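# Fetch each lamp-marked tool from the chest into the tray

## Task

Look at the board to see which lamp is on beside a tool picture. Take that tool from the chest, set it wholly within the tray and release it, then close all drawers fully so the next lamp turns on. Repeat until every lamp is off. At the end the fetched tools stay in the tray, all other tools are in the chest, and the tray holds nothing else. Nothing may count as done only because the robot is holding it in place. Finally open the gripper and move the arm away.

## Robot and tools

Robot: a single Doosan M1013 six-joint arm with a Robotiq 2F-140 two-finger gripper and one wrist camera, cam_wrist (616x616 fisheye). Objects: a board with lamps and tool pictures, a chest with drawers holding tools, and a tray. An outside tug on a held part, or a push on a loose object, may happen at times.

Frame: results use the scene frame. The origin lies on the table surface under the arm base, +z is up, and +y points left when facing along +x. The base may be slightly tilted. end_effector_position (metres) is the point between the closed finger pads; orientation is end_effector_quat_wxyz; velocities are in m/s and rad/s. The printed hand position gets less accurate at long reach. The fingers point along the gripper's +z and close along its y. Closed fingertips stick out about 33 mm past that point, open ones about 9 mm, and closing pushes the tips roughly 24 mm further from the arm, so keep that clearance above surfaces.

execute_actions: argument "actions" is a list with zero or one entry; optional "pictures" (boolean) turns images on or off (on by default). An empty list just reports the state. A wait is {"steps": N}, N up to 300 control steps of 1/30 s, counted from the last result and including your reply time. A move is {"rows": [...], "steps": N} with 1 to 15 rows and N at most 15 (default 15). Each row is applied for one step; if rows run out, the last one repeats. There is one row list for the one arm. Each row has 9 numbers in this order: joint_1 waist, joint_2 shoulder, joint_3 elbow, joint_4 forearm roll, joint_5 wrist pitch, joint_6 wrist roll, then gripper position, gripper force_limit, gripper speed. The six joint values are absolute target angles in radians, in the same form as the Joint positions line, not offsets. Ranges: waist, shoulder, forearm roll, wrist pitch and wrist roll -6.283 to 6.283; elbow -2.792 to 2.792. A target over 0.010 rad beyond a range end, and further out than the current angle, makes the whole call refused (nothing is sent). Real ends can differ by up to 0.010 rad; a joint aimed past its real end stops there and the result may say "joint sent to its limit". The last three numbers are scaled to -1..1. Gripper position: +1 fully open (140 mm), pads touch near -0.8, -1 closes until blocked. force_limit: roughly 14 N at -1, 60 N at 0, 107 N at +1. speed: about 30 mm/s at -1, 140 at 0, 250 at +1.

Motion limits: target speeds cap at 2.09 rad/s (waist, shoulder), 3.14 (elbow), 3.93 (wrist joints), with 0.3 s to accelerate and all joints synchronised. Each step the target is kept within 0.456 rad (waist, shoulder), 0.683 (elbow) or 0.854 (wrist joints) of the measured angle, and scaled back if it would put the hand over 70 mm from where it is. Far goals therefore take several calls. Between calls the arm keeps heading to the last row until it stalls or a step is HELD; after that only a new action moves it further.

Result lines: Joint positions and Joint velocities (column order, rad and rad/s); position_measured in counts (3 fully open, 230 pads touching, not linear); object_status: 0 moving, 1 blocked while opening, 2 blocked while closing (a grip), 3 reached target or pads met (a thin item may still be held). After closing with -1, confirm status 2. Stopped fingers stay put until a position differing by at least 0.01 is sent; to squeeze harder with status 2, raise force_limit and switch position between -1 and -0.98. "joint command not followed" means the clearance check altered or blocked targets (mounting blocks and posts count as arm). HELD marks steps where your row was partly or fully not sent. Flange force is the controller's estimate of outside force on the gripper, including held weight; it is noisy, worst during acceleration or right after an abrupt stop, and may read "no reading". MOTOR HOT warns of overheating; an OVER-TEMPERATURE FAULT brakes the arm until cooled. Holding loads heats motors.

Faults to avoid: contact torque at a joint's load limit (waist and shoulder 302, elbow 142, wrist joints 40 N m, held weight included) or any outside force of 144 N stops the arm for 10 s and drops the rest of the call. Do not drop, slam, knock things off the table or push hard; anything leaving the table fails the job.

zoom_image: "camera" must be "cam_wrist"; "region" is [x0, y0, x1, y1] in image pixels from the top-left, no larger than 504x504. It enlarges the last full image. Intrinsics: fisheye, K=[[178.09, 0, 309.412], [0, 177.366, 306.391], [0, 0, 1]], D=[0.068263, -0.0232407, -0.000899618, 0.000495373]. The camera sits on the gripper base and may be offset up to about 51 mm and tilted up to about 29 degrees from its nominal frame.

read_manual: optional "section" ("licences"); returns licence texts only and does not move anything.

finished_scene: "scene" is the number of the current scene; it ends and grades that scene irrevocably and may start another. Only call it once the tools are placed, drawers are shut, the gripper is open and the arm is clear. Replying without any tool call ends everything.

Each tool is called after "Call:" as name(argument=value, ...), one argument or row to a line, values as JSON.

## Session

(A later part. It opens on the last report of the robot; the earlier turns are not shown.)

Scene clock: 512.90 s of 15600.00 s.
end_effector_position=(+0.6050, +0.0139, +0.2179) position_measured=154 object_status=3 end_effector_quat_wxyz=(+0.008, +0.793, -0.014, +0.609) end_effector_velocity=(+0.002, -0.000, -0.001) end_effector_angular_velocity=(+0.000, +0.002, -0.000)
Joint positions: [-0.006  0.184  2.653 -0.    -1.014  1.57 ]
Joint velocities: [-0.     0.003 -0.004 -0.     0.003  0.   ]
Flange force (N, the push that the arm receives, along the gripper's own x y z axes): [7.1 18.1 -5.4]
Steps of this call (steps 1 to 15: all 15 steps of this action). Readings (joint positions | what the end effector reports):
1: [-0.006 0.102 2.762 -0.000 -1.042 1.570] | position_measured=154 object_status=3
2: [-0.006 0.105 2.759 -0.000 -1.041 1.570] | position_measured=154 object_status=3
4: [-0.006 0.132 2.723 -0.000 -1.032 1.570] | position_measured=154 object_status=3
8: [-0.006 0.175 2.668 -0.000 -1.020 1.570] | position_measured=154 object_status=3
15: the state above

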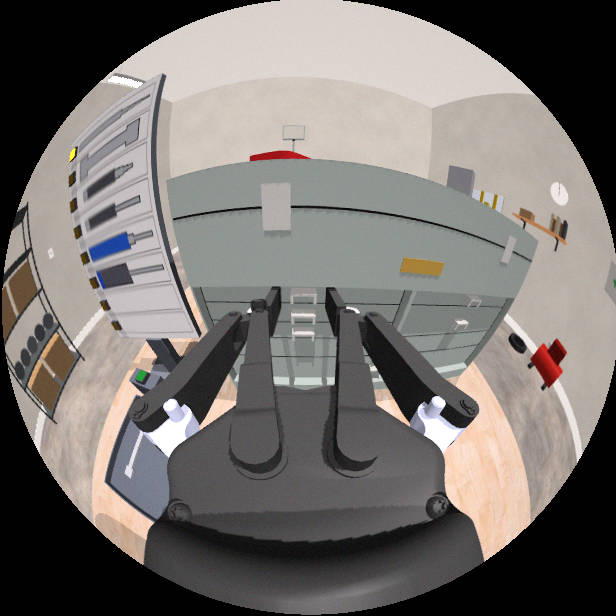

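Call:
execute_actions(
  actions=[
    {"rows":[[-0.006,0.102,2.7625,0,-1.042,1.57,-0.2,0,0]],"steps":9},
  ],
  pictures=false,
)

Call:
execute_actions(
  actions=[
    {"rows":[[-0.006,-0.239,2.478,0,0.194,1.57,-0.2,0,0]]},
  ],
  pictures=false,
)

Call:
execute_actions(
  actions=[
    {"steps":9},
  ],
  pictures=false,
)

Call:
execute_actions(
  actions=[
    {"rows":[[-0.006,-0.066,2.3455,0,0.153,1.57,-0.2,0,0]],"steps":13},
  ],
  pictures=false,
)

Call:
execute_actions(
  actions=[
    {"rows":[[-0.006,-0.066,2.3455,0,0.153,1.57,-1,0,-0.3]],"steps":14},
  ],
  pictures=false,
)

Call:
execute_actions(
  actions=[
    {"rows":[[-0.006,-0.085,2.361,0,0.157,1.57,-1,0,-0.3],[-0.005,-0.099,2.373,0,0.159,1.57,-1,0,-0.3],[-0.005,-0.12,2.389,0,0.164,1.57,-1,0,-0.3],[-0.005,-0.14,2.405,0,0.168,1.57,-1,0,-0.3],[-0.004,-0.164,2.424,0,0.173,1.57,-1,0,-0.3],[-0.004,-0.189,2.442,0,0.18,1.57,-1,0,-0.3],[-0.004,-0.214,2.46,0,0.187,1.57,-1,0,-0.3],[-0.003,-0.239,2.478,0,0.194,1.57,-1,0,-0.3],[-0.003,-0.265,2.494,0,0.204,1.57,-1,0,-0.3],[-0.002,-0.291,2.51,0,0.214,1.57,-1,0,-0.3],[-0.002,-0.318,2.526,0,0.225,1.57,-1,0,-0.3],[-0.001,-0.345,2.541,0,0.237,1.57,-1,0,-0.3],[-0.001,-0.372,2.5557,0,0.249,1.57,-1,0,-0.3],[0,-0.396,2.568,0,0.261,1.57,-1,0,-0.3]]},
  ],
  pictures=false,
)

Call:
execute_actions(
  actions=[
    {"steps":9},
  ],
)

Scene clock: 526.87 s of 15600.00 s.
end_effector_position=(+0.5405, +0.0159, +0.2214) position_measured=154 object_status=3 end_effector_quat_wxyz=(+0.008, +0.793, -0.014, +0.609) end_effector_velocity=(+0.000, +0.000, +0.001) end_effector_angular_velocity=(+0.000, -0.004, +0.000)
Joint positions: [-0.006  0.102  2.762  0.    -1.042  1.57 ]
Joint velocities: [ 0.    -0.001  0.    -0.    -0.003  0.001]
Flange force (N, the push that the arm receives, along the gripper's own x y z axes): no reading
Steps of this call (steps 1 to 15: the robot went on to your last target; steps 16 to 90: nothing new was sent; then 10.67 s passed at rest; steps 91 to 99: all 9 steps of this action). Readings (joint positions | what the end effector reports):
91: [-0.006 0.184 2.653 0.000 -1.014 1.570] | position_measured=154 object_status=3
92: [-0.006 0.181 2.656 0.000 -1.015 1.570] | position_measured=154 object_status=3
94: [-0.006 0.154 2.693 0.000 -1.024 1.570] | position_measured=154 object_status=3
98: [-0.006 0.103 2.762 0.000 -1.042 1.570] | position_measured=154 object_status=3
99: the state above

Scene clock: 527.37 s of 15600.00 s.
end_effector_position=(+0.5422, +0.0158, +0.2446) position_measured=154 object_status=3 end_effector_quat_wxyz=(+0.005, +0.914, -0.016, +0.406) end_effector_velocity=(-0.288, +0.010, -0.108) end_effector_angular_velocity=(+0.046, +1.397, +0.008)
Joint positions: [-0.006 -0.214  2.498  0.     0.011  1.57 ]
Joint velocities: [ 0.    -0.376 -0.303 -0.002  2.076  0.001]
Flange force (N, the push that the arm receives, along the gripper's own x y z axes): no reading
Steps of this call (steps 1 to 15: all 15 steps of this action). Readings (joint positions | what the end effector reports):
1: [-0.006 0.102 2.762 0.000 -1.042 1.570] | position_measured=154 object_status=3
2: [-0.006 0.100 2.760 0.000 -1.036 1.570] | position_measured=154 object_status=3
4: [-0.006 0.079 2.742 0.000 -0.984 1.570] | position_measured=154 object_status=3
8: [-0.006 -0.031 2.648 0.000 -0.706 1.570] | position_measured=154 object_status=3
15: the state above

Scene clock: 527.67 s of 15600.00 s.
end_effector_position=(+0.5106, +0.0169, +0.2289) position_measured=154 object_status=3 end_effector_quat_wxyz=(+0.004, +0.939, -0.016, +0.343) end_effector_velocity=(-0.001, -0.000, +0.000) end_effector_angular_velocity=(-0.000, +0.002, +0.000)
Joint positions: [-0.006 -0.239  2.478 -0.     0.194  1.57 ]
Joint velocities: [-0.    -0.001 -0.    -0.     0.004 -0.001]
Flange force (N, the push that the arm receives, along the gripper's own x y z axes): no reading
Steps of this call (steps 1 to 9: the robot went on to your last target). Readings (joint positions | what the end effector reports):
1: [-0.006 -0.225 2.489 0.000 0.075 1.570] | position_measured=154 object_status=3
2: [-0.006 -0.233 2.483 0.000 0.125 1.570] | position_measured=154 object_status=3
4: [-0.006 -0.239 2.478 0.000 0.184 1.570] | position_measured=154 object_status=3
8: [-0.006 -0.239 2.478 -0.000 0.194 1.570] | position_measured=154 object_status=3
9: the state above

Scene clock: 528.10 s of 15600.00 s.
end_effector_position=(+0.6020, +0.0138, +0.2272) position_measured=154 object_status=3 end_effector_quat_wxyz=(+0.004, +0.939, -0.016, +0.343) end_effector_velocity=(+0.001, +0.000, +0.000) end_effector_angular_velocity=(+0.000, -0.001, +0.001)
Joint positions: [-0.006 -0.066  2.346 -0.     0.153  1.57 ]
Joint velocities: [ 0.001  0.001 -0.001 -0.    -0.001  0.   ]
Flange force (N, the push that the arm receives, along the gripper's own x y z axes): no reading
Steps of this call (steps 1 to 13: all 13 steps of this action). Readings (joint positions | what the end effector reports):
1: [-0.006 -0.239 2.478 -0.000 0.194 1.570] | position_measured=154 object_status=3
2: [-0.006 -0.236 2.476 -0.000 0.193 1.570] | position_measured=154 object_status=3
4: [-0.006 -0.209 2.455 -0.000 0.185 1.570] | position_measured=154 object_status=3
8: [-0.006 -0.101 2.372 -0.000 0.161 1.570] | position_measured=154 object_status=3
13: the state above

Scene clock: 528.57 s of 15600.00 s.
end_effector_position=(+0.6022, +0.0138, +0.2271) position_measured=193 object_status=2 end_effector_quat_wxyz=(+0.004, +0.939, -0.016, +0.343) end_effector_velocity=(-0.000, -0.000, -0.000) end_effector_angular_velocity=(+0.000, +0.000, -0.000)
Joint positions: [-0.006 -0.066  2.345 -0.     0.153  1.57 ]
Joint velocities: [-0.  0.  0.  0.  0. -0.]
Flange force (N, the push that the arm receives, along the gripper's own x y z axes): no reading
Steps of this call (steps 1 to 14: all 14 steps of this action). Readings (joint positions | what the end effector reports):
1: [-0.006 -0.066 2.346 -0.000 0.153 1.570] | position_measured=154 object_status=0
2: [-0.006 -0.066 2.346 -0.000 0.153 1.570] | position_measured=155 object_status=0
4: [-0.006 -0.066 2.346 -0.000 0.153 1.570] | position_measured=167 object_status=0
8: [-0.006 -0.066 2.345 -0.000 0.153 1.570] | position_measured=190 object_status=0
14: the state above

Scene clock: 529.07 s of 15600.00 s.
end_effector_position=(+0.4712, +0.0202, +0.2299) position_measured=194 object_status=2 end_effector_quat_wxyz=(+0.003, +0.939, -0.014, +0.342) end_effector_velocity=(-0.334, +0.017, +0.003) end_effector_angular_velocity=(-0.000, -0.007, +0.015)
Joint positions: [-0.002 -0.324  2.529 -0.     0.23   1.57 ]
Joint velocities: [ 0.015 -0.755  0.427  0.     0.32   0.   ]
Flange force (N, the push that the arm receives, along the gripper's own x y z axes): no reading
Steps of this call (steps 1 to 15: all 15 steps of this action). Readings (joint positions | what the end effector reports):
1: [-0.006 -0.066 2.345 -0.000 0.153 1.570] | position_measured=193 object_status=2
2: [-0.006 -0.068 2.347 -0.000 0.153 1.570] | position_measured=193 object_status=2
4: [-0.006 -0.089 2.364 -0.000 0.158 1.570] | position_measured=193 object_status=2
8: [-0.005 -0.158 2.419 -0.000 0.173 1.570] | position_measured=194 object_status=2
15: the state above

Scene clock: 529.37 s of 15600.00 s.
end_effector_position=(+0.4405, +0.0218, +0.2295) position_measured=194 object_status=2 end_effector_quat_wxyz=(+0.003, +0.939, -0.013, +0.343) end_effector_velocity=(-0.001, +0.000, +0.000) end_effector_angular_velocity=(-0.001, -0.001, +0.001)
Joint positions: [-0.    -0.396  2.568 -0.     0.261  1.57 ]
Joint velocities: [ 0.001 -0.003  0.001 -0.    -0.    -0.001]
Flange force (N, the push that the arm receives, along the gripper's own x y z axes): no reading
Steps of this call (steps 1 to 9: the robot went on to your last target). Readings (joint positions | what the end effector reports):
1: [-0.001 -0.349 2.542 -0.000 0.240 1.570] | position_measured=194 object_status=2
2: [-0.001 -0.369 2.554 -0.000 0.249 1.570] | position_measured=194 object_status=2
4: [-0.000 -0.393 2.566 -0.000 0.259 1.570] | position_measured=194 object_status=2
8: [-0.000 -0.396 2.568 -0.000 0.261 1.570] | position_measured=194 object_status=2
9: the state above

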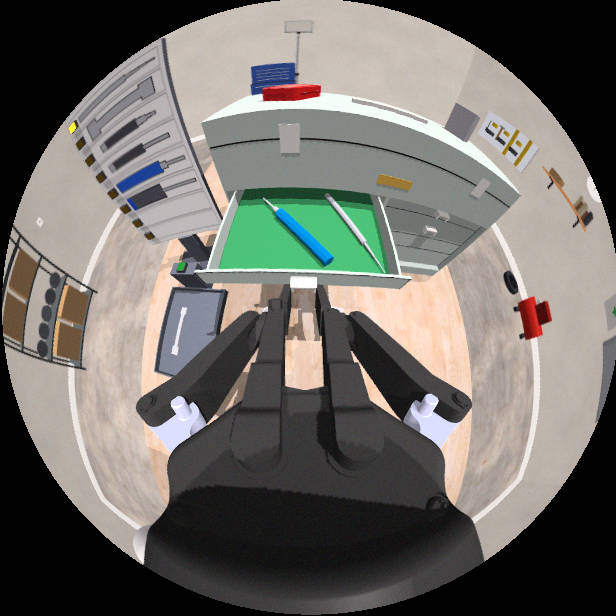

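Call:
execute_actions(
  actions=[
    {"rows":[[0,-0.404,2.572,0,0.265,1.57,-1,0,-0.3],[0,-0.412,2.576,0,0.269,1.57,-1,0,-0.3],[0,-0.42,2.58,0,0.273,1.57,-1,0,-0.3],[0,-0.428,2.584,0,0.277,1.57,-1,0,-0.3],[0,-0.436,2.588,0,0.281,1.57,-1,0,-0.3],[0,-0.445,2.592,0,0.286,1.57,-1,0,-0.3]],"steps":13},
  ],
)

Scene clock: 538.13 s of 15600.00 s.
end_effector_position=(+0.4205, +0.0224, +0.2289) position_measured=194 object_status=2 end_effector_quat_wxyz=(+0.002, +0.939, -0.013, +0.343) end_effector_velocity=(-0.002, +0.000, -0.001) end_effector_angular_velocity=(+0.001, +0.001, -0.001)
Joint positions: [ 0.    -0.445  2.592  0.     0.286  1.57 ]
Joint velocities: [ 0.    -0.003  0.003  0.     0.001  0.001]
Flange force (N, the push that the arm receives, along the gripper's own x y z axes): no reading
Steps of this call (steps 1 to 30: the robot went on to your last target; steps 31 to 90: nothing new was sent; then 5.33 s passed at rest; steps 91 to 103: all 13 steps of this action). Readings (joint positions | what the end effector reports):
91: [0.000 -0.396 2.568 0.000 0.261 1.570] | position_measured=194 object_status=2
92: [0.000 -0.398 2.569 0.000 0.262 1.570] | position_measured=194 object_status=2
94: [0.000 -0.409 2.574 0.000 0.267 1.570] | position_measured=194 object_status=2
98: [0.000 -0.438 2.589 0.000 0.282 1.570] | position_measured=194 object_status=2
103: the state above

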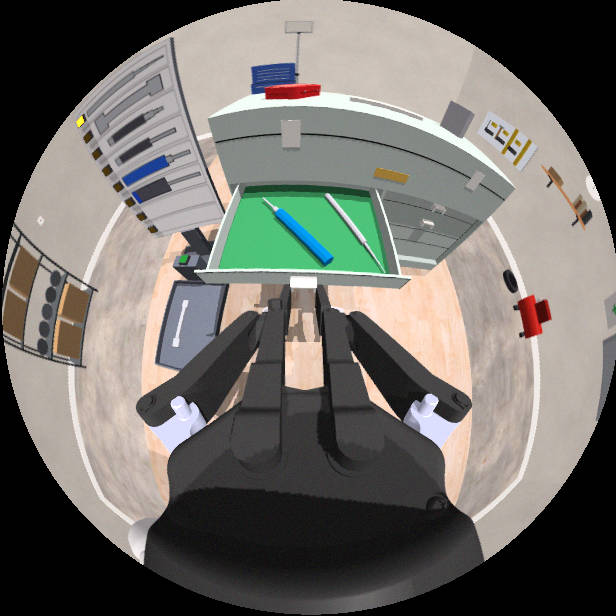

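Call:
execute_actions(
  actions=[
    {"rows":[[0,-0.445,2.592,0,0.286,1.57,-0.3,0,0],[0,-0.445,2.592,0,0.286,1.57,-0.3,0,0],[0,-0.445,2.592,0,0.286,1.57,-0.3,0,0],[0,-0.445,2.592,0,0.286,1.57,-0.3,0,0],[0,-0.445,2.592,0,0.7,1.57,-0.3,0,0]]},
  ],
  pictures=false,
)

Call:
execute_actions(
  actions=[
    {"rows":[[-0.12,-0.398,2.228,0,1.3,-2.11,-0.4,0,0]]},
  ],
  pictures=false,
)

Call:
execute_actions(
  actions=[
    {"steps":10},
  ],
  pictures=false,
)

Call:
execute_actions(
  actions=[
    {"rows":[[-0.12,0.0476,1.9108,0,1.174,-2.11,-0.4,0,0]]},
  ],
  pictures=false,
)

Call:
execute_actions(
  actions=[
    {"steps":22},
  ],
)

Scene clock: 554.03 s of 15600.00 s.
end_effector_position=(+0.3144, +0.0256, +0.1688) position_measured=167 object_status=3 end_effector_quat_wxyz=(-0.000, +0.986, -0.013, +0.165) end_effector_velocity=(-0.287, +0.008, -0.099) end_effector_angular_velocity=(+0.024, +0.912, +0.005)
Joint positions: [-0.    -0.445  2.592 -0.     0.655  1.57 ]
Joint velocities: [-0.     0.001  0.001 -0.     0.91  -0.001]
Flange force (N, the push that the arm receives, along the gripper's own x y z axes): no reading
Steps of this call (steps 1 to 15: the robot went on to your last target; steps 16 to 90: nothing new was sent; then 12.40 s passed at rest; steps 91 to 105: all 15 steps of this action). Readings (joint positions | what the end effector reports):
91: [-0.000 -0.445 2.592 0.000 0.286 1.570] | position_measured=194 object_status=0
92: [-0.000 -0.445 2.592 0.000 0.286 1.570] | position_measured=194 object_status=0
94: [-0.000 -0.445 2.591 -0.000 0.285 1.570] | position_measured=177 object_status=0
98: [-0.000 -0.445 2.592 -0.000 0.344 1.570] | position_measured=167 object_status=0
105: the state above

Scene clock: 554.53 s of 15600.00 s.
end_effector_position=(+0.3082, -0.0038, +0.2849) position_measured=179 object_status=3 end_effector_quat_wxyz=(+0.013, +0.906, +0.423, +0.024) end_effector_velocity=(+0.007, -0.052, +0.242) end_effector_angular_velocity=(-0.148, +0.345, +3.297)
Joint positions: [-0.095 -0.408  2.306 -0.     1.18   0.575]
Joint velocities: [-0.165  0.067 -0.506  0.     0.776 -3.466]
Flange force (N, the push that the arm receives, along the gripper's own x y z axes): [-2.2 -5.8 -4.7]
Steps of this call (steps 1 to 15: all 15 steps of this action). Readings (joint positions | what the end effector reports):
1: [-0.000 -0.445 2.592 -0.000 0.680 1.570] | position_measured=167 object_status=0
2: [-0.001 -0.445 2.590 -0.000 0.702 1.564] | position_measured=169 object_status=0
4: [-0.010 -0.442 2.566 -0.000 0.768 1.512] | position_measured=179 object_status=0
8: [-0.045 -0.428 2.460 -0.000 0.944 1.249] | position_measured=179 object_status=0
15: the state above

Scene clock: 554.87 s of 15600.00 s.
end_effector_position=(+0.3080, -0.0111, +0.3201) position_measured=179 object_status=3 end_effector_quat_wxyz=(+0.002, +0.527, +0.850, +0.003) end_effector_velocity=(-0.002, -0.004, +0.021) end_effector_angular_velocity=(-0.017, +0.022, +3.476)
Joint positions: [-0.118 -0.399  2.234 -0.     1.291 -0.607]
Joint velocities: [-0.014  0.006 -0.044 -0.001  0.07  -3.49 ]
Flange force (N, the push that the arm receives, along the gripper's own x y z axes): [-9.1 -12.6 -0.2]
Steps of this call (steps 1 to 10: the robot went on to your last target). Readings (joint positions | what the end effector reports):
1: [-0.100 -0.406 2.290 -0.000 1.205 0.457] | position_measured=179 object_status=3
2: [-0.105 -0.404 2.276 -0.000 1.226 0.339] | position_measured=179 object_status=3
4: [-0.111 -0.402 2.256 -0.000 1.257 0.103] | position_measured=179 object_status=3
8: [-0.117 -0.399 2.238 -0.000 1.285 -0.370] | position_measured=179 object_status=3
10: the state above

Scene clock: 555.37 s of 15600.00 s.
end_effector_position=(+0.4629, -0.0345, +0.3221) position_measured=179 object_status=3 end_effector_quat_wxyz=(+0.002, +0.019, +1.000, +0.002) end_effector_velocity=(+0.379, -0.057, -0.061) end_effector_angular_velocity=(-0.004, +0.012, +1.843)
Joint positions: [-0.12  -0.114  2.026 -0.     1.217 -1.679]
Joint velocities: [-0.002  0.694 -0.493  0.    -0.183 -1.845]
Flange force (N, the push that the arm receives, along the gripper's own x y z axes): [-5.9 -7.9 -2.9]
Steps of this call (steps 1 to 15: all 15 steps of this action). Readings (joint positions | what the end effector reports):
1: [-0.119 -0.399 2.232 -0.000 1.294 -0.725] | position_measured=179 object_status=3
2: [-0.119 -0.398 2.231 -0.000 1.294 -0.839] | position_measured=179 object_status=3
4: [-0.119 -0.383 2.218 -0.000 1.289 -1.026] | position_measured=179 object_status=3
8: [-0.119 -0.279 2.143 -0.000 1.261 -1.246] | position_measured=179 object_status=3
15: the state above

Scene clock: 556.10 s of 15600.00 s.
end_effector_position=(+0.5512, -0.0476, +0.3003) position_measured=179 object_status=3 end_effector_quat_wxyz=(+0.000, -0.195, +0.981, +0.002) end_effector_velocity=(+0.000, +0.000, -0.001) end_effector_angular_velocity=(+0.001, +0.000, -0.000)
Joint positions: [-0.12   0.048  1.911 -0.     1.174 -2.11 ]
Joint velocities: [-0.     0.001  0.001  0.001 -0.001 -0.   ]
Flange force (N, the push that the arm receives, along the gripper's own x y z axes): [7.1 -1.8 -2.9]
Steps of this call (steps 1 to 22: the robot went on to your last target). Readings (joint positions | what the end effector reports):
1: [-0.120 -0.091 2.009 -0.000 1.211 -1.741] | position_measured=179 object_status=3
2: [-0.120 -0.067 1.993 -0.000 1.204 -1.804] | position_measured=179 object_status=3
4: [-0.120 -0.021 1.960 -0.000 1.192 -1.927] | position_measured=179 object_status=3
8: [-0.120 0.042 1.915 -0.000 1.176 -2.095] | position_measured=179 object_status=3
22: the state above

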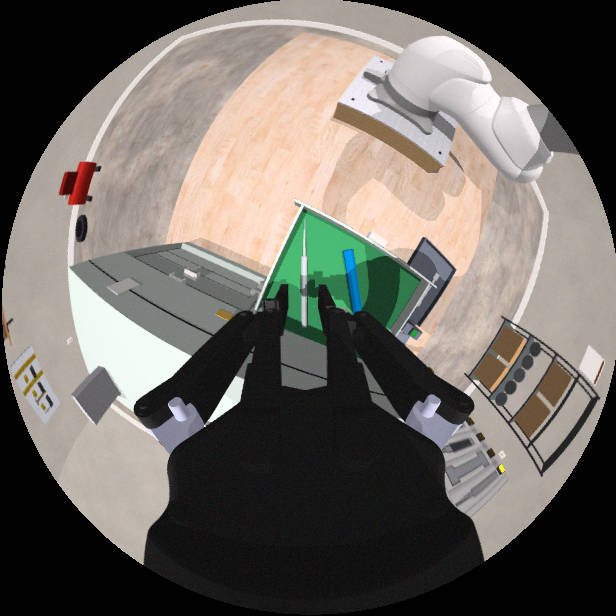

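Call:
execute_actions(
  actions=[
    {"rows":[[-0.12,0.087,1.9747,0,1.0703,-2.11,-0.55,0,0]],"steps":13},
  ],
  pictures=false,
)

Call:
execute_actions(
  actions=[
    {"rows":[[-0.12,0.0886,1.977,0,1.0664,-2.11,-0.55,0,0]],"steps":10},
  ],
  pictures=false,
)

Scene clock: 560.97 s of 15600.00 s.
end_effector_position=(+0.5507, -0.0473, +0.2465) position_measured=199 object_status=0 end_effector_quat_wxyz=(+0.001, -0.195, +0.981, +0.002) end_effector_velocity=(+0.001, -0.000, -0.000) end_effector_angular_velocity=(-0.000, -0.002, +0.000)
Joint positions: [-0.12   0.087  1.975  0.     1.07  -2.11 ]
Joint velocities: [ 0.     0.     0.    -0.    -0.002  0.   ]
Flange force (N, the push that the arm receives, along the gripper's own x y z axes): [9.6 -3.4 -2.1]
Steps of this call (steps 1 to 15: the robot went on to your last target; steps 16 to 90: nothing new was sent; then 1.43 s passed at rest; steps 91 to 103: all 13 steps of this action). Readings (joint positions | what the end effector reports):
91: [-0.120 0.048 1.911 -0.000 1.174 -2.110] | position_measured=179 object_status=0
92: [-0.120 0.050 1.914 0.000 1.168 -2.110] | position_measured=181 object_status=0
94: [-0.120 0.068 1.944 0.000 1.119 -2.110] | position_measured=195 object_status=0
98: [-0.120 0.087 1.974 0.000 1.071 -2.110] | position_measured=199 object_status=0
103: the state above

Scene clock: 561.30 s of 15600.00 s.
end_effector_position=(+0.5507, -0.0473, +0.2444) position_measured=199 object_status=3 end_effector_quat_wxyz=(+0.001, -0.195, +0.981, +0.002) end_effector_velocity=(+0.001, -0.000, +0.000) end_effector_angular_velocity=(-0.000, -0.001, -0.000)
Joint positions: [-0.12   0.089  1.977  0.     1.066 -2.11 ]
Joint velocities: [ 0.     0.    -0.    -0.    -0.001  0.   ]
Flange force (N, the push that the arm receives, along the gripper's own x y z axes): [8.5 -6.4 -1.7]
Steps of this call (steps 1 to 10: all 10 steps of this action). Readings (joint positions | what the end effector reports):
1: [-0.120 0.087 1.975 0.000 1.070 -2.110] | position_measured=199 object_status=3
2: [-0.120 0.087 1.975 0.000 1.069 -2.110] | position_measured=199 object_status=3
4: [-0.120 0.088 1.977 0.000 1.067 -2.110] | position_measured=199 object_status=3
8: [-0.120 0.089 1.977 0.000 1.066 -2.110] | position_measured=199 object_status=3
10: the state above

Call:
execute_actions(
  actions=[
    {"rows":[[-0.12,0.0902,1.9793,0,1.0625,-2.11,-0.55,0,0]],"steps":10},
  ],
  pictures=false,
)

Call:
execute_actions(
  actions=[
    {"rows":[[-0.12,0.0914,1.981,0,1.0596,-2.11,-0.55,0,0]],"steps":10},
  ],
  pictures=false,
)

Scene clock: 567.17 s of 15600.00 s.
end_effector_position=(+0.5506, -0.0473, +0.2424) position_measured=199 object_status=3 end_effector_quat_wxyz=(+0.001, -0.195, +0.981, +0.002) end_effector_velocity=(-0.000, -0.000, -0.000) end_effector_angular_velocity=(+0.000, +0.001, -0.000)
Joint positions: [-0.12   0.09   1.979 -0.     1.063 -2.11 ]
Joint velocities: [-0.     0.001  0.    -0.     0.001 -0.   ]
Flange force (N, the push that the arm receives, along the gripper's own x y z axes): [5.9 0.6 -5.8]
Steps of this call (steps 1 to 15: the robot went on to your last target; steps 16 to 90: nothing new was sent; then 2.53 s passed at rest; steps 91 to 100: all 10 steps of this action). Readings (joint positions | what the end effector reports):
91: [-0.120 0.089 1.977 -0.000 1.066 -2.110] | position_measured=199 object_status=3
92: [-0.120 0.089 1.978 -0.000 1.065 -2.110] | position_measured=199 object_status=3
94: [-0.120 0.090 1.979 -0.000 1.063 -2.110] | position_measured=199 object_status=3
98: [-0.120 0.090 1.979 -0.000 1.063 -2.110] | position_measured=199 object_status=3
100: the state above

Scene clock: 567.50 s of 15600.00 s.
end_effector_position=(+0.5505, -0.0473, +0.2409) position_measured=199 object_status=3 end_effector_quat_wxyz=(+0.001, -0.195, +0.981, +0.002) end_effector_velocity=(+0.000, -0.000, +0.000) end_effector_angular_velocity=(-0.000, -0.001, -0.000)
Joint positions: [-0.12   0.091  1.981 -0.     1.06  -2.11 ]
Joint velocities: [-0.     0.    -0.001 -0.    -0.     0.   ]
Flange force (N, the push that the arm receives, along the gripper's own x y z axes): [6.5 -1.7 -4.9]
Steps of this call (steps 1 to 10: all 10 steps of this action). Readings (joint positions | what the end effector reports):
1: [-0.120 0.090 1.979 -0.000 1.062 -2.110] | position_measured=199 object_status=3
2: [-0.120 0.091 1.980 -0.000 1.061 -2.110] | position_measured=199 object_status=3
4: [-0.120 0.091 1.981 -0.000 1.060 -2.110] | position_measured=199 object_status=3
8: [-0.120 0.091 1.981 -0.000 1.060 -2.110] | position_measured=199 object_status=3
10: the state above

Call:
execute_actions(
  actions=[
    {"rows":[[-0.12,0.093,1.9833,0,1.0557,-2.11,-0.55,0,0]],"steps":10},
  ],
  pictures=false,
)

Call:
execute_actions(
  actions=[
    {"rows":[[-0.12,0.0942,1.985,0,1.0528,-2.11,-0.55,0,0]],"steps":10},
  ],
  pictures=false,
)

Scene clock: 573.47 s of 15600.00 s.
end_effector_position=(+0.5504, -0.0473, +0.2389) position_measured=199 object_status=3 end_effector_quat_wxyz=(+0.001, -0.195, +0.981, +0.002) end_effector_velocity=(-0.001, -0.000, -0.001) end_effector_angular_velocity=(-0.000, +0.001, -0.000)
Joint positions: [-0.12   0.093  1.983 -0.     1.056 -2.11 ]
Joint velocities: [-0.     0.     0.002 -0.    -0.001  0.   ]
Flange force (N, the push that the arm receives, along the gripper's own x y z axes): [7.3 -3.1 -1.0]
Steps of this call (steps 1 to 15: the robot went on to your last target; steps 16 to 90: nothing new was sent; then 2.63 s passed at rest; steps 91 to 100: all 10 steps of this action). Readings (joint positions | what the end effector reports):
91: [-0.120 0.091 1.981 -0.000 1.060 -2.110] | position_measured=199 object_status=3
92: [-0.120 0.092 1.982 -0.000 1.058 -2.110] | position_measured=199 object_status=3
94: [-0.120 0.093 1.983 -0.000 1.056 -2.110] | position_measured=199 object_status=3
98: [-0.120 0.093 1.983 -0.000 1.056 -2.110] | position_measured=199 object_status=3
100: the state above

Scene clock: 573.80 s of 15600.00 s.
end_effector_position=(+0.5504, -0.0473, +0.2374) position_measured=199 object_status=3 end_effector_quat_wxyz=(+0.001, -0.195, +0.981, +0.002) end_effector_velocity=(-0.001, +0.000, -0.001) end_effector_angular_velocity=(+0.000, +0.002, +0.001)
Joint positions: [-0.12   0.094  1.985 -0.     1.053 -2.11 ]
Joint velocities: [ 0.     0.001  0.002 -0.    -0.001 -0.   ]
Flange force (N, the push that the arm receives, along the gripper's own x y z axes): [7.5 -4.3 -3.5]
Steps of this call (steps 1 to 10: all 10 steps of this action). Readings (joint positions | what the end effector reports):
1: [-0.120 0.093 1.983 -0.000 1.056 -2.110] | position_measured=199 object_status=3
2: [-0.120 0.093 1.984 -0.000 1.055 -2.110] | position_measured=199 object_status=3
4: [-0.120 0.094 1.985 -0.000 1.053 -2.110] | position_measured=199 object_status=3
8: [-0.120 0.094 1.985 -0.000 1.053 -2.110] | position_measured=199 object_status=3
10: the state above

Call:
execute_actions(
  actions=[
    {"rows":[[-0.12,0.0958,1.9873,0,1.0489,-2.11,-0.55,0,0]],"steps":10},
  ],
  pictures=false,
)

Call:
execute_actions(
  actions=[
    {"rows":[[-0.12,0.097,1.989,0,1.046,-2.11,-0.55,0,0]],"steps":10},
  ],
  pictures=false,
)

Scene clock: 579.93 s of 15600.00 s.
end_effector_position=(+0.5503, -0.0472, +0.2354) position_measured=199 object_status=3 end_effector_quat_wxyz=(+0.001, -0.195, +0.981, +0.002) end_effector_velocity=(+0.001, -0.000, +0.000) end_effector_angular_velocity=(-0.000, -0.002, -0.001)
Joint positions: [-0.12   0.096  1.987  0.     1.049 -2.11 ]
Joint velocities: [-0.     0.    -0.001 -0.    -0.001  0.   ]
Flange force (N, the push that the arm receives, along the gripper's own x y z axes): [4.4 -3.7 -4.3]
Steps of this call (steps 1 to 15: the robot went on to your last target; steps 16 to 90: nothing new was sent; then 2.80 s passed at rest; steps 91 to 100: all 10 steps of this action). Readings (joint positions | what the end effector reports):
91: [-0.120 0.094 1.985 0.000 1.053 -2.110] | position_measured=199 object_status=3
92: [-0.120 0.095 1.986 0.000 1.051 -2.110] | position_measured=199 object_status=3
94: [-0.120 0.096 1.987 0.000 1.049 -2.110] | position_measured=199 object_status=3
98: [-0.120 0.096 1.987 0.000 1.049 -2.110] | position_measured=199 object_status=3
100: the state above

Scene clock: 580.27 s of 15600.00 s.
end_effector_position=(+0.5503, -0.0472, +0.2341) position_measured=199 object_status=3 end_effector_quat_wxyz=(+0.001, -0.195, +0.981, +0.002) end_effector_velocity=(+0.000, -0.000, +0.000) end_effector_angular_velocity=(-0.000, -0.000, -0.000)
Joint positions: [-0.12   0.097  1.989  0.     1.046 -2.11 ]
Joint velocities: [ 0. -0.  0. -0. -0.  0.]
Flange force (N, the push that the arm receives, along the gripper's own x y z axes): [6.3 -3.4 -44.0]
Steps of this call (steps 1 to 10: all 10 steps of this action). Readings (joint positions | what the end effector reports):
1: [-0.120 0.096 1.987 0.000 1.049 -2.110] | position_measured=199 object_status=3
2: [-0.120 0.096 1.988 0.000 1.048 -2.110] | position_measured=199 object_status=3
4: [-0.120 0.097 1.989 0.000 1.046 -2.110] | position_measured=199 object_status=3
8: [-0.120 0.097 1.989 0.000 1.046 -2.110] | position_measured=199 object_status=3
10: the state above

Call:
execute_actions(
  actions=[
    {"rows":[[-0.12,0.0946,1.9855,0,1.052,-2.11,-0.55,0,0],[-0.12,0.0946,1.9855,0,1.052,-2.11,-0.55,0,0],[-0.12,0.0946,1.9855,0,1.052,-2.11,-1,0.4,-0.3]]},
  ],
  pictures=false,
)

Call:
execute_actions(
  actions=[
    {"rows":[[-0.12,0.066,1.94,0,1.126,-2.11,-1,0.4,-0.3]],"steps":10},
  ],
)

Call:
execute_actions(
  actions=[
    {"rows":[[-0.12,-0.15,2.06,0,1.222,-2.11,-1,0.4,-0.3]],"steps":13},
  ],
  pictures=false,
)

Call:
execute_actions(
  actions=[
    {"rows":[[0.539,-0.15,2.06,0,1.222,-0.911,-1,0.4,-0.3]]},
  ],
  pictures=false,
)

Call:
execute_actions(
  actions=[
    {"steps":14},
  ],
  pictures=false,
)

Call:
execute_actions(
  actions=[
    {"rows":[[0.539,0.195,2.105,0,0.835,-0.911,-1,0.4,-0.3]]},
  ],
  pictures=false,
)

Call:
execute_actions(
  actions=[
    {"steps":8},
  ],
)

Scene clock: 596.47 s of 15600.00 s.
end_effector_position=(+0.5503, -0.0472, +0.2369) position_measured=227 object_status=2 end_effector_quat_wxyz=(+0.001, -0.195, +0.981, +0.002) end_effector_velocity=(+0.000, +0.000, +0.001) end_effector_angular_velocity=(+0.000, -0.001, +0.001)
Joint positions: [-0.12   0.095  1.986  0.     1.052 -2.11 ]
Joint velocities: [ 0.001 -0.001 -0.001  0.     0.001 -0.001]
Flange force (N, the push that the arm receives, along the gripper's own x y z axes): [6.7 -2.3 -0.9]
Steps of this call (steps 1 to 15: the robot went on to your last target; steps 16 to 90: nothing new was sent; then 12.70 s passed at rest; steps 91 to 105: all 15 steps of this action). Readings (joint positions | what the end effector reports):
91: [-0.120 0.097 1.989 0.000 1.046 -2.110] | position_measured=199 object_status=3
92: [-0.120 0.097 1.988 0.000 1.048 -2.110] | position_measured=199 object_status=3
94: [-0.120 0.095 1.987 0.000 1.051 -2.110] | position_measured=200 object_status=0
98: [-0.120 0.095 1.986 0.000 1.052 -2.110] | position_measured=223 object_status=0
105: the state above

Scene clock: 596.80 s of 15600.00 s.
end_effector_position=(+0.5518, -0.0477, +0.2751) position_measured=227 object_status=2 end_effector_quat_wxyz=(+0.001, -0.195, +0.981, +0.002) end_effector_velocity=(-0.000, +0.000, +0.002) end_effector_angular_velocity=(+0.001, +0.002, -0.000)
Joint positions: [-0.12   0.066  1.94  -0.     1.126 -2.11 ]
Joint velocities: [ 0.    -0.001 -0.002  0.     0.005  0.   ]
Flange force (N, the push that the arm receives, along the gripper's own x y z axes): [5.6 -1.9 -1.7]
Steps of this call (steps 1 to 10: all 10 steps of this action). Readings (joint positions | what the end effector reports):
1: [-0.120 0.095 1.985 0.000 1.052 -2.110] | position_measured=227 object_status=2
2: [-0.120 0.093 1.982 -0.000 1.058 -2.110] | position_measured=227 object_status=2
4: [-0.120 0.076 1.956 -0.000 1.100 -2.110] | position_measured=227 object_status=2
8: [-0.120 0.066 1.940 -0.000 1.125 -2.110] | position_measured=227 object_status=2
10: the state above

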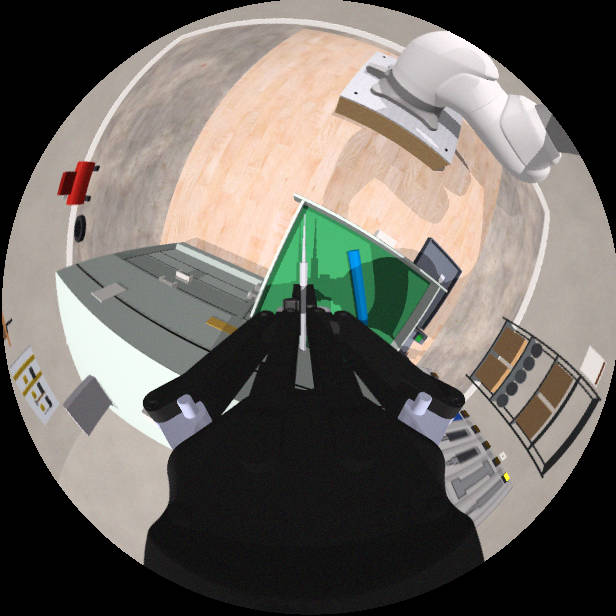

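Scene clock: 597.23 s of 15600.00 s.
end_effector_position=(+0.4408, -0.0313, +0.3202) position_measured=227 object_status=2 end_effector_quat_wxyz=(+0.001, -0.195, +0.981, +0.002) end_effector_velocity=(-0.023, +0.004, +0.006) end_effector_angular_velocity=(+0.001, +0.001, +0.000)
Joint positions: [-0.12  -0.149  2.059 -0.     1.221 -2.11 ]
Joint velocities: [ 0.    -0.044  0.025  0.001  0.02  -0.001]
Flange force (N, the push that the arm receives, along the gripper's own x y z axes): [5.2 -5.1 -1.3]
Steps of this call (steps 1 to 13: all 13 steps of this action). Readings (joint positions | what the end effector reports):
1: [-0.120 0.066 1.940 -0.000 1.126 -2.110] | position_measured=227 object_status=2
2: [-0.120 0.063 1.942 -0.000 1.127 -2.110] | position_measured=227 object_status=2
4: [-0.120 0.036 1.959 -0.000 1.140 -2.110] | position_measured=227 object_status=2
8: [-0.120 -0.072 2.017 -0.000 1.187 -2.110] | position_measured=227 object_status=2
13: the state above

Scene clock: 597.73 s of 15600.00 s.
end_effector_position=(+0.4215, +0.1294, +0.3213) position_measured=227 object_status=2 end_effector_quat_wxyz=(+0.000, -0.039, +0.999, +0.004) end_effector_velocity=(-0.120, +0.384, +0.003) end_effector_angular_velocity=(+0.009, +0.006, -0.709)
Joint positions: [ 0.251 -0.15   2.06   0.     1.222 -1.425]
Joint velocities: [ 0.917 -0.     0.    -0.    -0.001  1.626]
Flange force (N, the push that the arm receives, along the gripper's own x y z axes): [1.0 -6.7 -1.5]
Steps of this call (steps 1 to 15: all 15 steps of this action). Readings (joint positions | what the end effector reports):
1: [-0.120 -0.149 2.060 -0.000 1.222 -2.110] | position_measured=227 object_status=2
2: [-0.117 -0.149 2.060 -0.000 1.222 -2.105] | position_measured=227 object_status=2
4: [-0.090 -0.149 2.060 -0.000 1.222 -2.052] | position_measured=227 object_status=2
8: [0.034 -0.150 2.060 0.000 1.222 -1.821] | position_measured=227 object_status=2
15: the state above

Scene clock: 598.20 s of 15600.00 s.
end_effector_position=(+0.3669, +0.2431, +0.3224) position_measured=227 object_status=2 end_effector_quat_wxyz=(-0.001, +0.074, +0.997, +0.005) end_effector_velocity=(+0.000, +0.000, -0.000) end_effector_angular_velocity=(+0.000, -0.001, -0.006)
Joint positions: [ 0.539 -0.15   2.06   0.     1.222 -0.911]
Joint velocities: [ 0.    -0.     0.001 -0.    -0.001  0.006]
Flange force (N, the push that the arm receives, along the gripper's own x y z axes): [-5.3 -10.3 0.3]
Steps of this call (steps 1 to 14: the robot went on to your last target). Readings (joint positions | what the end effector reports):
1: [0.281 -0.150 2.060 0.000 1.222 -1.370] | position_measured=227 object_status=2
2: [0.313 -0.150 2.060 0.000 1.222 -1.315] | position_measured=227 object_status=2
4: [0.375 -0.150 2.060 0.000 1.222 -1.204] | position_measured=227 object_status=2
8: [0.493 -0.150 2.060 0.000 1.222 -0.993] | position_measured=227 object_status=2
14: the state above

Scene clock: 598.70 s of 15600.00 s.
end_effector_position=(+0.4453, +0.2889, +0.1599) position_measured=227 object_status=2 end_effector_quat_wxyz=(-0.002, +0.074, +0.997, +0.004) end_effector_velocity=(+0.117, +0.069, -0.387) end_effector_angular_velocity=(-0.010, +0.016, -0.001)
Joint positions: [ 0.539  0.145  2.099  0.     0.891 -0.911]
Joint velocities: [-0.     0.66   0.088 -0.001 -0.729  0.001]
Flange force (N, the push that the arm receives, along the gripper's own x y z axes): [-8.9 3.1 1.2]
Steps of this call (steps 1 to 15: all 15 steps of this action). Readings (joint positions | what the end effector reports):
1: [0.539 -0.150 2.060 0.000 1.222 -0.911] | position_measured=227 object_status=2
2: [0.539 -0.147 2.060 0.000 1.218 -0.911] | position_measured=227 object_status=2
4: [0.539 -0.120 2.064 0.000 1.186 -0.911] | position_measured=227 object_status=2
8: [0.539 -0.020 2.077 0.000 1.076 -0.911] | position_measured=227 object_status=2
15: the state above

Scene clock: 598.97 s of 15600.00 s.
end_effector_position=(+0.4536, +0.2940, +0.1308) position_measured=227 object_status=2 end_effector_quat_wxyz=(-0.002, +0.074, +0.997, +0.004) end_effector_velocity=(+0.000, +0.000, -0.002) end_effector_angular_velocity=(-0.001, +0.001, +0.002)
Joint positions: [ 0.539  0.195  2.105  0.     0.835 -0.911]
Joint velocities: [ 0.     0.003  0.    -0.    -0.003 -0.001]
Flange force (N, the push that the arm receives, along the gripper's own x y z axes): [-2.5 -5.0 -1.1]
Steps of this call (steps 1 to 8: the robot went on to your last target). Readings (joint positions | what the end effector reports):
1: [0.539 0.166 2.101 0.000 0.868 -0.911] | position_measured=227 object_status=2
2: [0.539 0.181 2.103 0.000 0.851 -0.911] | position_measured=227 object_status=2
4: [0.539 0.194 2.105 0.000 0.837 -0.911] | position_measured=227 object_status=2
8: the state above

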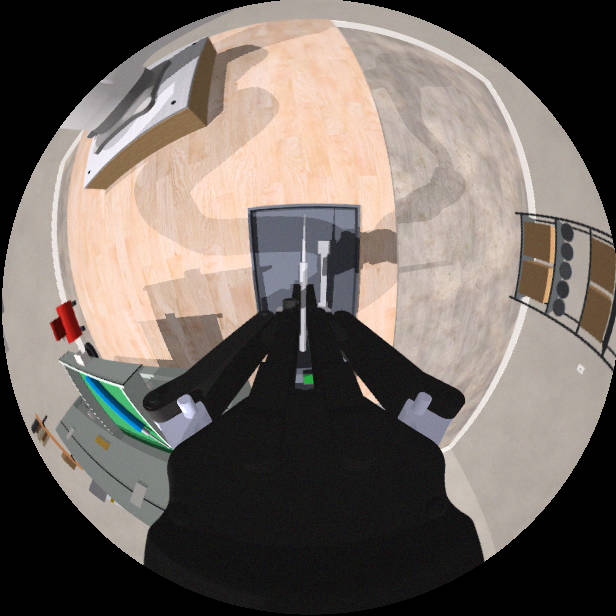

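Place, return, close L1.

Call:
execute_actions(
  actions=[
    {"rows":[[0.539,0.316,2.1685,0,0.6505,-0.911,-1,0.4,-0.3]],"steps":13},
  ],
  pictures=false,
)

Call:
execute_actions(
  actions=[
    {"rows":[[0.539,0.316,2.1685,0,0.6505,-0.911,-0.6,0,0],[0.539,0.316,2.1685,0,0.6505,-0.911,-0.6,0,0],[0.539,0.316,2.1685,0,0.6505,-0.911,-0.6,0,0],[0.539,0.316,2.1685,0,0.6505,-0.911,-0.6,0,0],[0.539,0.316,2.1685,0,0.6505,-0.911,-0.6,0,0],[0.539,0.195,2.105,0,0.835,-0.911,-0.6,0,0]]},
  ],
  pictures=false,
)

Call:
execute_actions(
  actions=[
    {"rows":[[0.539,-0.445,2.592,0,0.8,1.57,-0.2,0,0]]},
  ],
  pictures=false,
)

Call:
execute_actions(
  actions=[
    {"steps":15},
  ],
  pictures=false,
)

Call:
execute_actions(
  actions=[
    {"rows":[[0,-0.445,2.592,0,0.7,1.57,-0.2,0,0]]},
  ],
  pictures=false,
)

Call:
execute_actions(
  actions=[
    {"steps":10},
  ],
  pictures=false,
)

Call:
execute_actions(
  actions=[
    {"rows":[[0,-0.445,2.592,0,0.286,1.57,-0.2,0,0]]},
  ],
)

Scene clock: 609.20 s of 15600.00 s.
end_effector_position=(+0.4504, +0.2931, +0.0418) position_measured=227 object_status=2 end_effector_quat_wxyz=(-0.002, +0.074, +0.997, +0.004) end_effector_velocity=(+0.000, +0.000, -0.001) end_effector_angular_velocity=(+0.000, -0.001, +0.000)
Joint positions: [ 0.539  0.316  2.168  0.     0.651 -0.911]
Joint velocities: [ 0.     0.002  0.001 -0.    -0.003  0.   ]
Flange force (N, the push that the arm receives, along the gripper's own x y z axes): [-1.0 -3.9 -3.8]
Steps of this call (steps 1 to 30: the robot went on to your last target; steps 31 to 90: nothing new was sent; then 6.80 s passed at rest; steps 91 to 103: all 13 steps of this action). Readings (joint positions | what the end effector reports):
91: [0.539 0.195 2.105 0.000 0.835 -0.911] | position_measured=227 object_status=2
92: [0.539 0.198 2.106 0.000 0.830 -0.911] | position_measured=227 object_status=2
94: [0.539 0.225 2.121 0.000 0.788 -0.911] | position_measured=227 object_status=2
98: [0.539 0.306 2.163 0.000 0.667 -0.911] | position_measured=227 object_status=2
103: the state above

Scene clock: 609.70 s of 15600.00 s.
end_effector_position=(+0.4539, +0.2941, +0.1302) position_measured=205 object_status=3 end_effector_quat_wxyz=(-0.002, +0.074, +0.997, +0.004) end_effector_velocity=(-0.006, -0.004, +0.016) end_effector_angular_velocity=(-0.010, +0.017, +0.000)
Joint positions: [ 0.539  0.196  2.105 -0.     0.833 -0.911]
Joint velocities: [ 0.    -0.022 -0.011 -0.     0.053  0.   ]
Flange force (N, the push that the arm receives, along the gripper's own x y z axes): [1.7 1.6 0.3]
Steps of this call (steps 1 to 15: all 15 steps of this action). Readings (joint positions | what the end effector reports):
1: [0.539 0.316 2.168 0.000 0.651 -0.911] | position_measured=227 object_status=0
2: [0.539 0.316 2.168 0.000 0.651 -0.911] | position_measured=227 object_status=0
4: [0.539 0.316 2.168 0.000 0.651 -0.911] | position_measured=210 object_status=0
8: [0.539 0.305 2.163 -0.000 0.668 -0.911] | position_measured=205 object_status=0
15: the state above

Scene clock: 610.20 s of 15600.00 s.
end_effector_position=(+0.3066, +0.2110, +0.1619) position_measured=154 object_status=3 end_effector_quat_wxyz=(+0.021, +0.403, +0.914, +0.035) end_effector_velocity=(-0.303, -0.171, +0.057) end_effector_angular_velocity=(+0.319, -0.198, -2.214)
Joint positions: [ 0.539 -0.156  2.398 -0.     0.813 -0.229]
Joint velocities: [-0.    -0.932  0.625  0.    -0.041  2.218]
Flange force (N, the push that the arm receives, along the gripper's own x y z axes): [-13.2 -5.7 2.0]
Steps of this call (steps 1 to 15: all 15 steps of this action). Readings (joint positions | what the end effector reports):
1: [0.539 0.195 2.105 -0.000 0.834 -0.911] | position_measured=205 object_status=0
2: [0.539 0.193 2.108 -0.000 0.834 -0.905] | position_measured=203 object_status=0
4: [0.539 0.165 2.138 -0.000 0.830 -0.854] | position_measured=188 object_status=0
8: [0.539 0.061 2.241 -0.000 0.824 -0.659] | position_measured=158 object_status=0
15: the state above

Scene clock: 610.70 s of 15600.00 s.
end_effector_position=(+0.2183, +0.1614, +0.1583) position_measured=154 object_status=3 end_effector_quat_wxyz=(-0.017, +0.928, +0.360, +0.091) end_effector_velocity=(-0.036, -0.020, -0.010) end_effector_angular_velocity=(+0.391, +0.193, -2.312)
Joint positions: [ 0.539 -0.437  2.587 -0.     0.8    1.343]
Joint velocities: [-0.    -0.121  0.081  0.    -0.005  2.352]
Flange force (N, the push that the arm receives, along the gripper's own x y z axes): no reading
Steps of this call (steps 1 to 15: the robot went on to your last target). Readings (joint positions | what the end effector reports):
1: [0.539 -0.187 2.419 -0.000 0.812 -0.152] | position_measured=154 object_status=3
2: [0.539 -0.218 2.439 -0.000 0.810 -0.068] | position_measured=154 object_status=3
4: [0.539 -0.276 2.478 -0.000 0.808 0.120] | position_measured=154 object_status=3
8: [0.539 -0.372 2.543 -0.000 0.803 0.577] | position_measured=154 object_status=3
15: the state above

Scene clock: 611.20 s of 15600.00 s.
end_effector_position=(+0.2914, +0.0529, +0.1630) position_measured=154 object_status=3 end_effector_quat_wxyz=(-0.007, +0.990, +0.033, +0.134) end_effector_velocity=(+0.110, -0.294, +0.013) end_effector_angular_velocity=(+0.009, -0.172, -1.049)
Joint positions: [ 0.092 -0.445  2.592 -0.     0.716  1.568]
Joint velocities: [-1.024 -0.004  0.003 -0.    -0.176  0.025]
Flange force (N, the push that the arm receives, along the gripper's own x y z axes): no reading
Steps of this call (steps 1 to 15: all 15 steps of this action). Readings (joint positions | what the end effector reports):
1: [0.539 -0.440 2.589 -0.000 0.800 1.416] | position_measured=154 object_status=3
2: [0.537 -0.443 2.590 -0.000 0.800 1.474] | position_measured=154 object_status=3
4: [0.512 -0.443 2.591 -0.000 0.794 1.548] | position_measured=154 object_status=3
8: [0.373 -0.443 2.591 -0.000 0.765 1.564] | position_measured=154 object_status=3
15: the state above

Scene clock: 611.53 s of 15600.00 s.
end_effector_position=(+0.3000, +0.0260, +0.1642) position_measured=154 object_status=3 end_effector_quat_wxyz=(-0.000, +0.990, -0.013, +0.142) end_effector_velocity=(+0.000, -0.000, +0.000) end_effector_angular_velocity=(-0.000, -0.001, -0.001)
Joint positions: [ 0.    -0.445  2.592 -0.     0.7    1.57 ]
Joint velocities: [-0.001  0.    -0.001 -0.     0.    -0.   ]
Flange force (N, the push that the arm receives, along the gripper's own x y z axes): no reading
Steps of this call (steps 1 to 10: the robot went on to your last target). Readings (joint positions | what the end effector reports):
1: [0.060 -0.445 2.592 -0.000 0.710 1.569] | position_measured=154 object_status=3
2: [0.035 -0.445 2.592 -0.000 0.706 1.569] | position_measured=154 object_status=3
4: [0.005 -0.445 2.592 -0.000 0.701 1.570] | position_measured=154 object_status=3
8: [0.000 -0.445 2.592 -0.000 0.700 1.570] | position_measured=154 object_status=3
10: the state above

Scene clock: 612.03 s of 15600.00 s.
end_effector_position=(+0.4201, +0.0224, +0.2286) position_measured=154 object_status=3 end_effector_quat_wxyz=(+0.002, +0.940, -0.013, +0.342) end_effector_velocity=(+0.005, -0.000, +0.004) end_effector_angular_velocity=(-0.001, -0.018, -0.000)
Joint positions: [ 0.    -0.445  2.592 -0.     0.287  1.57 ]
Joint velocities: [-0.001  0.    -0.    -0.001 -0.019 -0.   ]
Flange force (N, the push that the arm receives, along the gripper's own x y z axes): no reading
Steps of this call (steps 1 to 15: all 15 steps of this action). Readings (joint positions | what the end effector reports):
1: [0.000 -0.445 2.592 -0.000 0.700 1.570] | position_measured=154 object_status=3
2: [0.000 -0.445 2.592 -0.000 0.694 1.570] | position_measured=154 object_status=3
4: [0.000 -0.445 2.592 -0.000 0.642 1.570] | position_measured=154 object_status=3
8: [0.000 -0.445 2.592 -0.000 0.453 1.570] | position_measured=154 object_status=3
15: the state above

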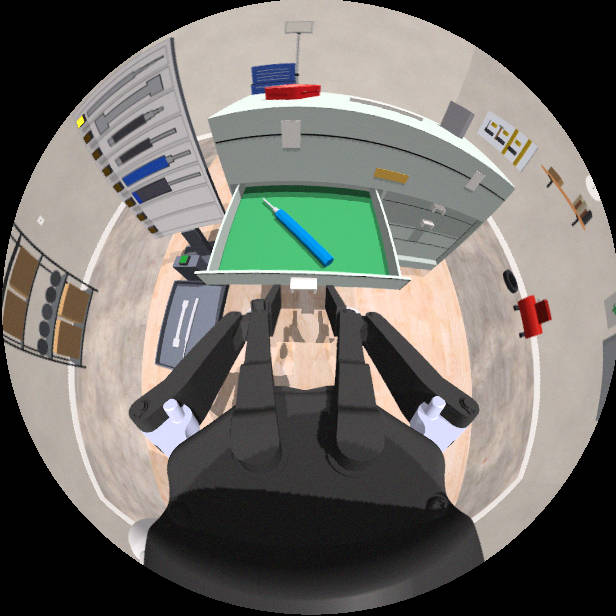

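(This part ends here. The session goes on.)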